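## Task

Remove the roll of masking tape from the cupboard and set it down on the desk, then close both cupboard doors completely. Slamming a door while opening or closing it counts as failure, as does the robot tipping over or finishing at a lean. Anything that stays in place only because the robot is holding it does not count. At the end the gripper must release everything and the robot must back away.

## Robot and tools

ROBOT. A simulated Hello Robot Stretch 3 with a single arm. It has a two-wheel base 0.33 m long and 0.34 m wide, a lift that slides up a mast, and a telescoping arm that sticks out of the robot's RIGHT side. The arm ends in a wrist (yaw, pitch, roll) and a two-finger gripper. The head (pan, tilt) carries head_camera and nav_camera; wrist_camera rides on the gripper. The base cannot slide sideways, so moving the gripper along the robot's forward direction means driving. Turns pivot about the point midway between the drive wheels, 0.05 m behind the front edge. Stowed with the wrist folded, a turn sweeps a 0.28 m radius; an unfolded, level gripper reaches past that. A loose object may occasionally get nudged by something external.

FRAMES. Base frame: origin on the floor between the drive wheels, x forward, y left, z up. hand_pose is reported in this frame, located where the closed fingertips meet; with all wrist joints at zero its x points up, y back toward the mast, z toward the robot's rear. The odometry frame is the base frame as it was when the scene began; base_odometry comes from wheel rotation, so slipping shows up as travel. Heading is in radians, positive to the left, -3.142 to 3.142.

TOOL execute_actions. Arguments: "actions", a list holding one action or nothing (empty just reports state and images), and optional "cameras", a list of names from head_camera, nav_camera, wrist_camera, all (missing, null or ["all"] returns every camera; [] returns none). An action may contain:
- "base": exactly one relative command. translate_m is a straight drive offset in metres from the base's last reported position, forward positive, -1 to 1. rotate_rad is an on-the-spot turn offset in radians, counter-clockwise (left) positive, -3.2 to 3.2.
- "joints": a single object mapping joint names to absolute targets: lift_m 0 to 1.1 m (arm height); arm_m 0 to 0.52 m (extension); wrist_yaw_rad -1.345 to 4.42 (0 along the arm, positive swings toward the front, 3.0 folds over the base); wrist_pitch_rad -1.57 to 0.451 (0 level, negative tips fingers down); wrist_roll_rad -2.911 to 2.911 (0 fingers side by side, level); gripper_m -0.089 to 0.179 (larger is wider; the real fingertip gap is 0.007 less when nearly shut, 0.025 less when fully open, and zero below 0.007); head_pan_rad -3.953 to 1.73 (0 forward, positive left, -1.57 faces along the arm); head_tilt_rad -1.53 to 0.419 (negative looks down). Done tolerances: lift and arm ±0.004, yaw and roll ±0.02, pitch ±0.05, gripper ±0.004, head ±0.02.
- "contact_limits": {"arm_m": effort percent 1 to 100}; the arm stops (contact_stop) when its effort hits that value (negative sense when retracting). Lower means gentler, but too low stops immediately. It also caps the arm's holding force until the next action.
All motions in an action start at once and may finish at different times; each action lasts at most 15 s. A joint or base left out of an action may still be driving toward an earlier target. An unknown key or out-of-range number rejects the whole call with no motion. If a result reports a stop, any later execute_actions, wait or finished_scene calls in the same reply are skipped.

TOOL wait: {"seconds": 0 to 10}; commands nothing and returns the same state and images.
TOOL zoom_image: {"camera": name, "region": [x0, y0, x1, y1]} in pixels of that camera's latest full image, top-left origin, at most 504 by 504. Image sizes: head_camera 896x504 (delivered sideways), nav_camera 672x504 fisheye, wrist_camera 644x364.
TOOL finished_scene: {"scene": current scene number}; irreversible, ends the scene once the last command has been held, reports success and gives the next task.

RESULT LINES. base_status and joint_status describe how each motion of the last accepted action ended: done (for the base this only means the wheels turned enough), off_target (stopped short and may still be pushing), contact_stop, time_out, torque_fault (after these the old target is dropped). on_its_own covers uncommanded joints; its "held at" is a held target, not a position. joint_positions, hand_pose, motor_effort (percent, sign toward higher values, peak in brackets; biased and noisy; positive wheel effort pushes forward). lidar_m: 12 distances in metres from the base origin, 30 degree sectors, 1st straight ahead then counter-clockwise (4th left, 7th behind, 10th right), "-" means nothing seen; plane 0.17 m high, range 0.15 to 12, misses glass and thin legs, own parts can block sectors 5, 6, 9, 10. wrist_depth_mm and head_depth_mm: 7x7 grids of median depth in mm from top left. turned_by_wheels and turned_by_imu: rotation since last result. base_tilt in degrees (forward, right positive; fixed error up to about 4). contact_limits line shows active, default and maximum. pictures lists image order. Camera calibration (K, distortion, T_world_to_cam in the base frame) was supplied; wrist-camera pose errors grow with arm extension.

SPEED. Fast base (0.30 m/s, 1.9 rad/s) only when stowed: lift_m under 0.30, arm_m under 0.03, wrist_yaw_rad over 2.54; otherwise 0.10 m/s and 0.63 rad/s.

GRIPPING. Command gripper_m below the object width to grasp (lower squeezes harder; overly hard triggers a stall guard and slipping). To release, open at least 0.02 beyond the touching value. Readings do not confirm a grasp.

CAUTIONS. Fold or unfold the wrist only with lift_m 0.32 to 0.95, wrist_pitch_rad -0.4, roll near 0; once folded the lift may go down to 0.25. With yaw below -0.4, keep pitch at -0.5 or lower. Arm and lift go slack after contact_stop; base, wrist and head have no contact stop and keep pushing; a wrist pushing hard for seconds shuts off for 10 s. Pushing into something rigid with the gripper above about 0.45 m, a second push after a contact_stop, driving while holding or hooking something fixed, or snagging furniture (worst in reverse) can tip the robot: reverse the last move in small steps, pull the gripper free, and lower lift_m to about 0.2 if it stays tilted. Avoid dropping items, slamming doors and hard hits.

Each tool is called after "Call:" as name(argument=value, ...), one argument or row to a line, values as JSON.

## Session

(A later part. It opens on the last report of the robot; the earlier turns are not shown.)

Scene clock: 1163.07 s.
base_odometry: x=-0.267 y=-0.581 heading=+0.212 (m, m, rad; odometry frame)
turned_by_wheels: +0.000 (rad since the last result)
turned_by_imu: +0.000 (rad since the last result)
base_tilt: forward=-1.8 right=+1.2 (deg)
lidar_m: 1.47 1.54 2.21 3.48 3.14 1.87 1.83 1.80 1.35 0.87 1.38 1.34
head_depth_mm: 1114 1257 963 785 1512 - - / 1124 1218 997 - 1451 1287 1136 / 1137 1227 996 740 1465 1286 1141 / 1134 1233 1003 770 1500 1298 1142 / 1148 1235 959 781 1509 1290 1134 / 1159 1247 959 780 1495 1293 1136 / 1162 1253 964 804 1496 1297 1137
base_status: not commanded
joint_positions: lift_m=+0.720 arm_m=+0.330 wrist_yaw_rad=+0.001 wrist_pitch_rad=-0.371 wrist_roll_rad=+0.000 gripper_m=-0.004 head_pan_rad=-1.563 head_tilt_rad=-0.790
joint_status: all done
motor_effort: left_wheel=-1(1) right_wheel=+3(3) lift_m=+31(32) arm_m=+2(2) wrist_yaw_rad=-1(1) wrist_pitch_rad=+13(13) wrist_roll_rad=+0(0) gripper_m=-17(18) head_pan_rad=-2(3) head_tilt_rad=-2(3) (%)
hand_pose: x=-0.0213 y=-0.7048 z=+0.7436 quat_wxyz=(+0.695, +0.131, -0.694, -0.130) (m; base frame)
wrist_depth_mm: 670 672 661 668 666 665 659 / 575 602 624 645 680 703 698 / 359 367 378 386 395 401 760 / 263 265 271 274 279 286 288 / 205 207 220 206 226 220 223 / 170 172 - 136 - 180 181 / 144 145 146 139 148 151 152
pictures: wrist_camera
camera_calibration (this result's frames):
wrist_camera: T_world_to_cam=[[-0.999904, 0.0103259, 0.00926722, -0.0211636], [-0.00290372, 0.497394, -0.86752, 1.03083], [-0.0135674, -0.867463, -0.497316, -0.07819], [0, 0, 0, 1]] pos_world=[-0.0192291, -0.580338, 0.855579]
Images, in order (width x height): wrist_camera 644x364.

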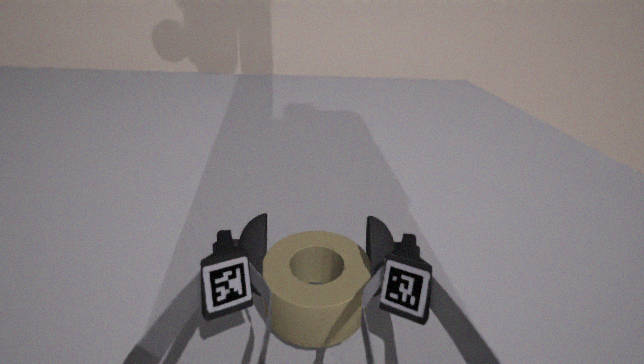

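Call:
execute_actions(
  actions=[
    {"joints": {"lift_m": 0.714}},
  ],
  cameras=["wrist_camera"],
)

Scene clock: 1173.03 s.
base_odometry: x=-0.267 y=-0.581 heading=+0.212 (m, m, rad; odometry frame)
turned_by_wheels: +0.000 (rad since the last result)
turned_by_imu: +0.000 (rad since the last result)
base_tilt: forward=-1.8 right=+1.2 (deg)
lidar_m: 1.47 1.54 2.20 3.47 3.13 1.86 1.82 1.80 1.35 0.86 1.38 1.34
head_depth_mm: 1122 1262 964 783 1500 - - / 1126 1221 999 - 1441 1279 1139 / 1137 1229 996 - 1469 1287 1140 / 1140 1236 981 775 1501 1312 1139 / 1149 1236 967 782 1504 1297 1139 / 1154 1250 962 780 1499 1302 1140 / 1162 1257 964 803 1499 1296 1135
base_status: not commanded
joint_positions: lift_m=+0.714 arm_m=+0.330 wrist_yaw_rad=+0.001 wrist_pitch_rad=-0.363 wrist_roll_rad=+0.000 gripper_m=-0.004 head_pan_rad=-1.563 head_tilt_rad=-0.790
joint_status: all done
motor_effort: left_wheel=-1(2) right_wheel=+3(3) lift_m=+29(29) arm_m=+2(3) wrist_yaw_rad=-1(1) wrist_pitch_rad=+8(12) wrist_roll_rad=+0(0) gripper_m=-18(16) head_pan_rad=-3(3) head_tilt_rad=-2(3) (%)
hand_pose: x=-0.0213 y=-0.7057 z=+0.7395 quat_wxyz=(+0.696, +0.128, -0.695, -0.128) (m; base frame)
wrist_depth_mm: 675 672 662 664 650 656 671 / 582 600 627 649 675 702 713 / 356 363 372 381 388 401 750 / 259 261 266 272 277 280 283 / 202 204 214 200 220 214 217 / 166 167 - 136 - 175 176 / 141 141 142 136 144 146 148
pictures: wrist_camera
camera_calibration (this result's frames):
wrist_camera: T_world_to_cam=[[-0.999904, 0.0103987, 0.00917596, -0.0209963], [-0.00289779, 0.490385, -0.871501, 1.02576], [-0.0135622, -0.871444, -0.490307, -0.0890051], [0, 0, 0, 1]] pos_world=[-0.0192289, -0.580363, 0.850506]
Images, in order (width x height): wrist_camera 644x364.

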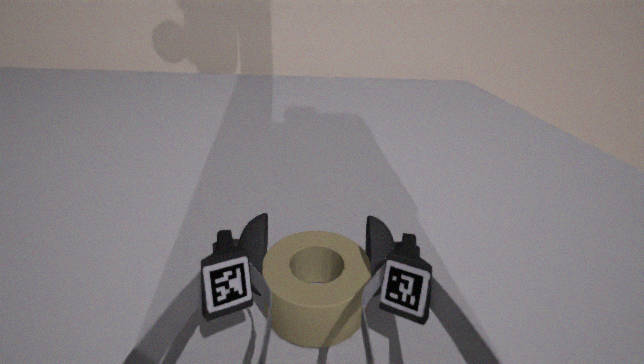

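Contact with the desk (pitch increased, effort dropped). Release.

Call:
execute_actions(
  actions=[
    {"joints": {"gripper_m": 0.1}},
  ],
  cameras=["wrist_camera"],
)

Call:
execute_actions(
  actions=[
    {"joints": {"lift_m": 0.78, "arm_m": 0.0}},
  ],
)

Scene clock: 1181.87 s.
base_odometry: x=-0.267 y=-0.581 heading=+0.212 (m, m, rad; odometry frame)
turned_by_wheels: +0.000 (rad since the last result)
turned_by_imu: -0.001 (rad since the last result)
base_tilt: forward=-1.9 right=+1.1 (deg)
lidar_m: 1.47 1.54 2.22 3.48 3.15 1.87 1.83 1.80 1.36 0.87 1.38 1.35
head_depth_mm: 1123 1264 966 784 1506 - - / 1128 1218 998 - 1441 1287 1139 / 1131 1226 995 - 1455 1291 1139 / 1142 1230 999 762 1502 1304 1145 / 1147 1249 964 779 1497 1298 1142 / 1156 1247 964 783 1505 1299 1138 / 1159 1256 964 804 1510 1299 1138
base_status: not commanded
joint_positions: lift_m=+0.714 arm_m=+0.330 wrist_yaw_rad=+0.001 wrist_pitch_rad=-0.362 wrist_roll_rad=+0.000 gripper_m=+0.100 head_pan_rad=-1.563 head_tilt_rad=-0.790
joint_status: all done
motor_effort: left_wheel=-2(2) right_wheel=+3(2) lift_m=+30(30) arm_m=+2(2) wrist_yaw_rad=-2(2) wrist_pitch_rad=+7(7) wrist_roll_rad=+0(0) gripper_m=+1(80) head_pan_rad=-3(3) head_tilt_rad=-3(2) (%)
hand_pose: x=-0.0213 y=-0.7058 z=+0.7398 quat_wxyz=(+0.696, +0.128, -0.695, -0.127) (m; base frame)
wrist_depth_mm: 665 672 673 666 657 660 667 / 583 601 627 647 704 701 717 / 356 361 375 383 385 401 753 / 259 262 265 269 276 280 286 / 200 204 207 202 220 216 217 / 166 172 163 139 171 176 176 / 140 137 143 140 144 145 147
pictures: wrist_camera
camera_calibration (this result's frames):
wrist_camera: T_world_to_cam=[[-0.999904, 0.0104085, 0.00915871, -0.0209766], [-0.00289784, 0.489106, -0.87222, 1.02574], [-0.0135581, -0.872162, -0.489029, -0.0904521], [0, 0, 0, 1]] pos_world=[-0.0192285, -0.580367, 0.850629]
Images, in order (width x height): wrist_camera 644x364.

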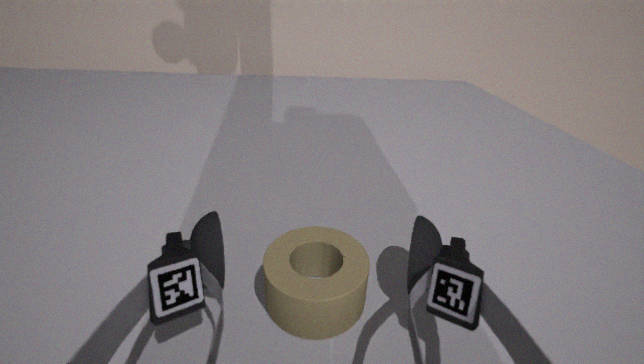

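Scene clock: 1185.50 s.
base_odometry: x=-0.267 y=-0.581 heading=+0.212 (m, m, rad; odometry frame)
turned_by_wheels: +0.000 (rad since the last result)
turned_by_imu: +0.000 (rad since the last result)
base_tilt: forward=-1.8 right=+1.1 (deg)
lidar_m: 1.47 1.55 2.21 3.45 3.12 1.86 1.82 1.80 1.35 0.87 1.38 1.34
head_depth_mm: 1121 1260 965 783 1510 1362 - / 1127 1228 968 784 1505 1353 - / 1136 1226 963 784 1542 - - / 1147 1236 957 783 1530 1270 1141 / 1147 1245 964 787 1506 1292 1141 / 1152 1251 963 785 1507 1303 1141 / 1162 1259 965 803 1504 1297 1135
base_status: not commanded
joint_positions: lift_m=+0.780 arm_m=+0.000 wrist_yaw_rad=+0.001 wrist_pitch_rad=-0.364 wrist_roll_rad=+0.000 gripper_m=+0.100 head_pan_rad=-1.563 head_tilt_rad=-0.790
joint_status: all done
motor_effort: left_wheel=-2(1) right_wheel=+3(3) lift_m=+49(50) arm_m=-2(1) wrist_yaw_rad=-1(1) wrist_pitch_rad=+7(8) wrist_roll_rad=+0(0) gripper_m=+0(1) head_pan_rad=-3(3) head_tilt_rad=-3(3) (%)
hand_pose: x=-0.0213 y=-0.3761 z=+0.8047 quat_wxyz=(+0.696, +0.128, -0.695, -0.128) (m; base frame)
wrist_depth_mm: 985 978 958 964 958 946 966 / 865 906 954 997 - - - / 536 554 569 579 593 - - / 387 391 404 410 420 421 - / 322 323 327 330 331 341 345 / - - - - - - - / 969 954 - - - - -
pictures: head_camera (sideways: a quarter turn clockwise sets it upright), nav_camera (sideways: a quarter turn counterclockwise sets it upright), wrist_camera
camera_calibration (this result's frames):
head_camera: T_world_to_cam=[[0.018677, 0.744796, -0.66703, 0.892444], [0.999513, 0.00277216, 0.0310819, -0.0414302], [0.0249988, -0.667286, -0.744382, 0.927954], [0, 0, 0, 1]] pos_world=[0.00154405, -0.0453642, 1.28733]
nav_camera: T_world_to_cam=[[0.00391492, -0.71527, 0.698838, -0.869484], [-0.999832, -0.0153328, -0.0100922, 0.0697062], [0.0179337, -0.69868, -0.715209, 0.887427], [0, 0, 0, 1]] pos_world=[0.0571835, -0.000819137, 1.24303]
wrist_camera: T_world_to_cam=[[-0.999903, 0.0104853, 0.0091822, -0.0250152], [-0.00285283, 0.49089, -0.871217, 0.920942], [-0.0136424, -0.871158, -0.490813, 0.230664], [0, 0, 0, 1]] pos_world=[-0.0192387, -0.250874, 0.915783]
Images, in order (width x height): head_camera 896x504, nav_camera 672x504, wrist_camera 644x364.

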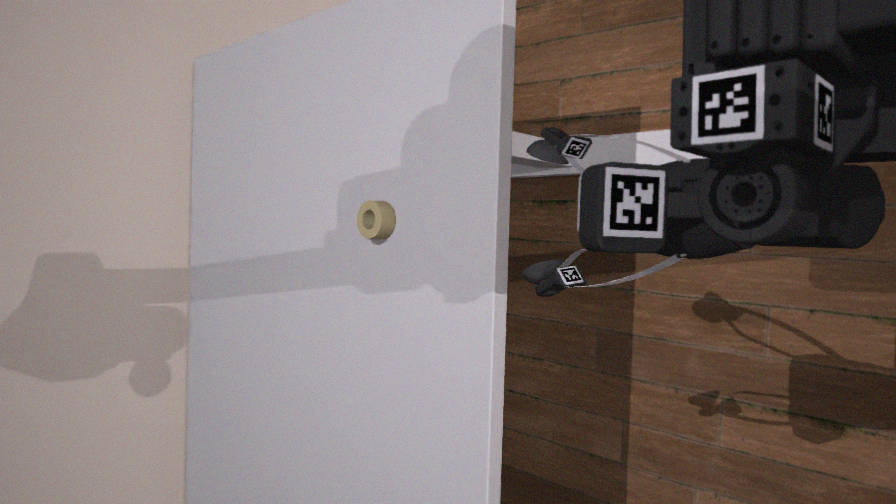

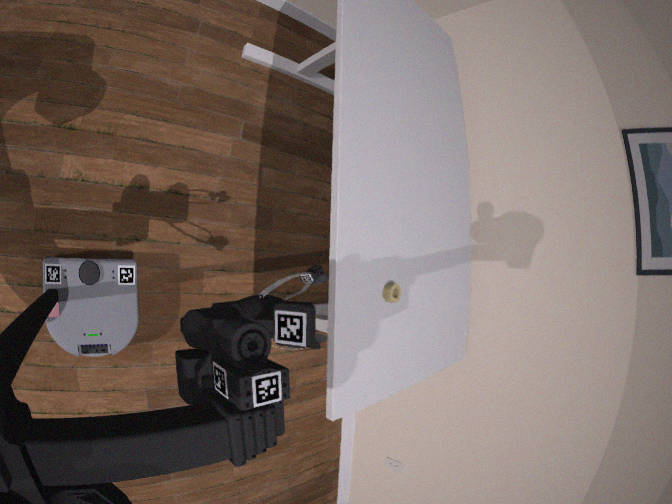

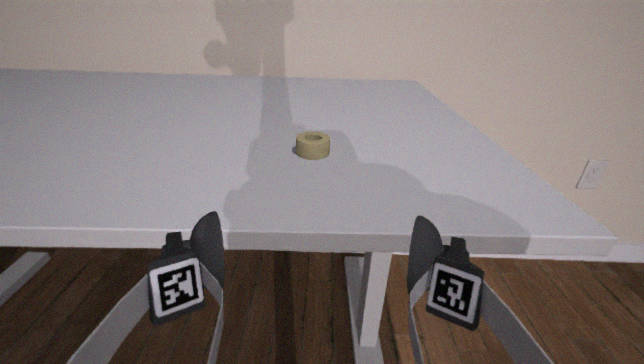

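Call:
execute_actions(
  actions=[
    {"joints": {"head_pan_rad": 1.2, "head_tilt_rad": -0.3}},
  ],
  cameras=["head_camera", "nav_camera"],
)

Scene clock: 1201.67 s.
base_odometry: x=-0.267 y=-0.581 heading=+0.212 (m, m, rad; odometry frame)
turned_by_wheels: +0.000 (rad since the last result)
turned_by_imu: -0.001 (rad since the last result)
base_tilt: forward=-1.8 right=+1.1 (deg)
lidar_m: 1.47 1.54 2.20 3.48 3.14 1.87 1.82 1.81 1.35 0.87 1.38 1.34
head_depth_mm: 2156 2236 2295 2412 2356 1874 1479 / 2588 2651 2760 2888 2589 1894 1478 / 3136 3309 3394 3559 2590 1881 1480 / 3183 3414 3645 3727 2578 1876 1487 / 3112 3289 3487 3688 2600 1868 1486 / 2975 3169 3428 3559 2609 1885 1471 / 2931 3089 3240 3399 2572 1881 1475
base_status: not commanded
joint_positions: lift_m=+0.780 arm_m=+0.000 wrist_yaw_rad=+0.001 wrist_pitch_rad=-0.364 wrist_roll_rad=+0.000 gripper_m=+0.100 head_pan_rad=+1.193 head_tilt_rad=-0.310
joint_status: all done
motor_effort: left_wheel=-2(1) right_wheel=+2(3) lift_m=+49(49) arm_m=-2(2) wrist_yaw_rad=-1(1) wrist_pitch_rad=+8(8) wrist_roll_rad=+0(0) gripper_m=+1(0) head_pan_rad=+2(35) head_tilt_rad=+4(23) (%)
hand_pose: x=-0.0213 y=-0.3761 z=+0.8047 quat_wxyz=(+0.696, +0.128, -0.695, -0.128) (m; base frame)
wrist_depth_mm: 968 964 972 977 990 952 970 / 873 911 968 989 - - - / 537 541 570 582 588 - - / 386 393 404 415 412 424 - / 321 323 329 329 336 337 346 / - - - - - - - / - 970 - - - - -
pictures: head_camera (sideways: a quarter turn clockwise sets it upright), nav_camera (sideways: a quarter turn counterclockwise sets it upright)
camera_calibration (this result's frames):
head_camera: T_world_to_cam=[[-0.152654, -0.31833, -0.935608, 1.24366], [-0.932634, 0.359588, 0.0298232, -0.0280247], [0.32694, 0.877133, -0.351778, 0.415334], [0, 0, 0, 1]] pos_world=[0.0279235, 0.0416679, 1.31052]
nav_camera: T_world_to_cam=[[0.116416, 0.2889, 0.950255, -1.19801], [0.933551, -0.358404, -0.00540609, 0.0518167], [0.339013, 0.887741, -0.311426, 0.360115], [0, 0, 0, 1]] pos_world=[-0.0309898, 0.0449883, 1.25085]
Images, in order (width x height): head_camera 896x504, nav_camera 672x504.

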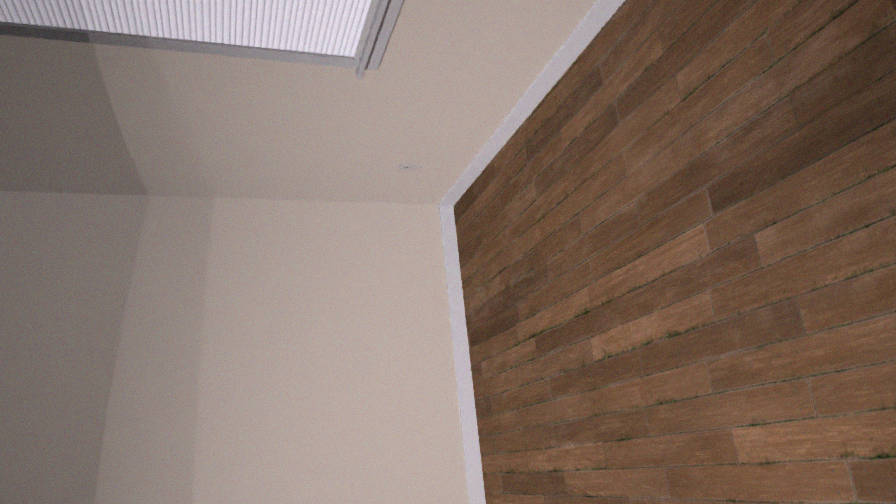

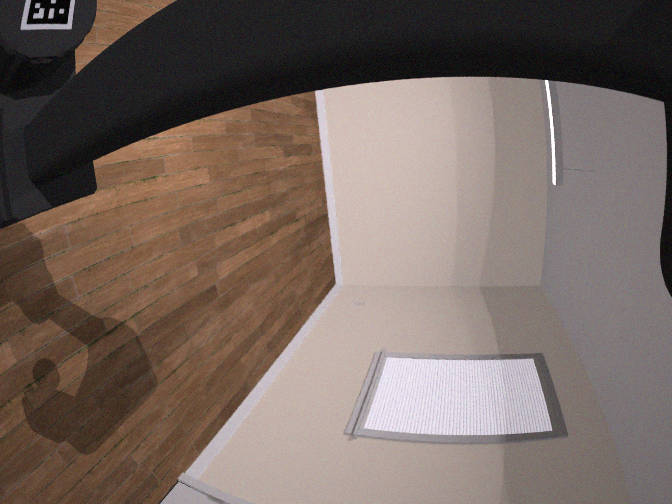

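Call:
execute_actions(
  actions=[
    {"joints": {"head_pan_rad": -3.2, "head_tilt_rad": -0.35}},
  ],
  cameras=["head_camera", "nav_camera"],
)

Scene clock: 1208.67 s.
base_odometry: x=-0.267 y=-0.581 heading=+0.212 (m, m, rad; odometry frame)
turned_by_wheels: +0.000 (rad since the last result)
turned_by_imu: -0.001 (rad since the last result)
base_tilt: forward=-1.8 right=+1.1 (deg)
lidar_m: 1.47 1.55 2.20 3.47 3.12 1.87 1.83 1.80 1.35 0.87 1.39 1.34
head_depth_mm: 1962 2107 1828 1921 2090 1820 1438 / 1983 2136 1816 1930 2072 1813 1439 / 1964 2100 1816 1925 2069 1815 1449 / 1979 2110 2251 2440 2458 1800 1449 / 1955 2107 2272 2448 2396 1810 1440 / 1974 2120 2259 2438 2450 1803 1428 / 1976 2107 2284 2473 2434 1788 1433
base_status: not commanded
joint_positions: lift_m=+0.780 arm_m=+0.000 wrist_yaw_rad=+0.001 wrist_pitch_rad=-0.364 wrist_roll_rad=+0.000 gripper_m=+0.100 head_pan_rad=-3.193 head_tilt_rad=-0.346
joint_status: all done
motor_effort: left_wheel=-1(1) right_wheel=+2(2) lift_m=+49(49) arm_m=-2(2) wrist_yaw_rad=-1(1) wrist_pitch_rad=+8(8) wrist_roll_rad=+0(0) gripper_m=+0(1) head_pan_rad=-4(37) head_tilt_rad=-2(6) (%)
hand_pose: x=-0.0213 y=-0.3761 z=+0.8047 quat_wxyz=(+0.696, +0.128, -0.695, -0.128) (m; base frame)
wrist_depth_mm: 968 963 956 928 950 943 968 / 866 902 967 974 - - - / 531 552 560 582 592 - - / 384 393 401 401 415 421 - / 321 319 326 329 335 338 343 / - - - - - - - / 989 985 - - 991 - -
pictures: head_camera (sideways: a quarter turn clockwise sets it upright), nav_camera (sideways: a quarter turn counterclockwise sets it upright)
camera_calibration (this result's frames):
head_camera: T_world_to_cam=[[0.383704, -0.0440676, -0.922404, 1.22315], [-0.0421831, -0.998654, 0.030163, -0.0338974], [-0.922492, 0.0273363, -0.385046, 0.46625], [0, 0, 0, 1]] pos_world=[-0.0406463, 0.00730408, 1.30879]
nav_camera: T_world_to_cam=[[-0.344746, 0.0192249, 0.938499, -1.17985], [0.0398953, 0.999187, -0.00581298, 0.0577975], [-0.937848, 0.0354377, -0.345233, 0.4119], [0, 0, 0, 1]] pos_world=[-0.0227549, -0.0496648, 1.24983]
Images, in order (width x height): head_camera 896x504, nav_camera 672x504.

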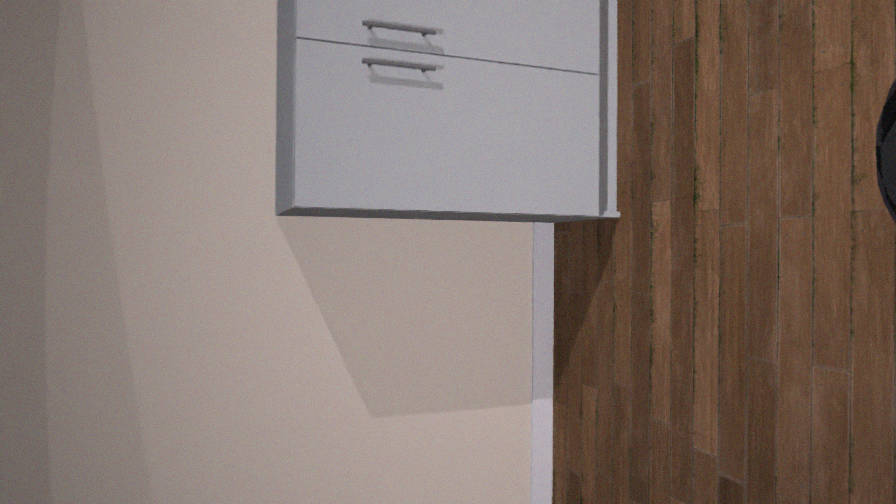

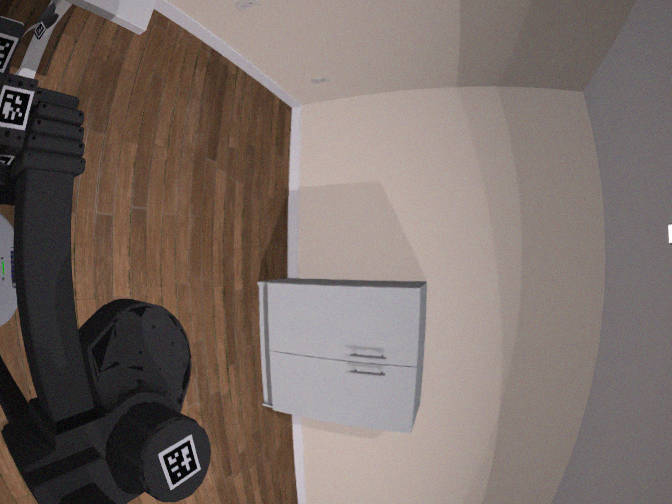

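Both doors are closed flush and the tape is on the desk.

Call:
finished_scene(
  scene=1,
)

The scene is finished: the task was done.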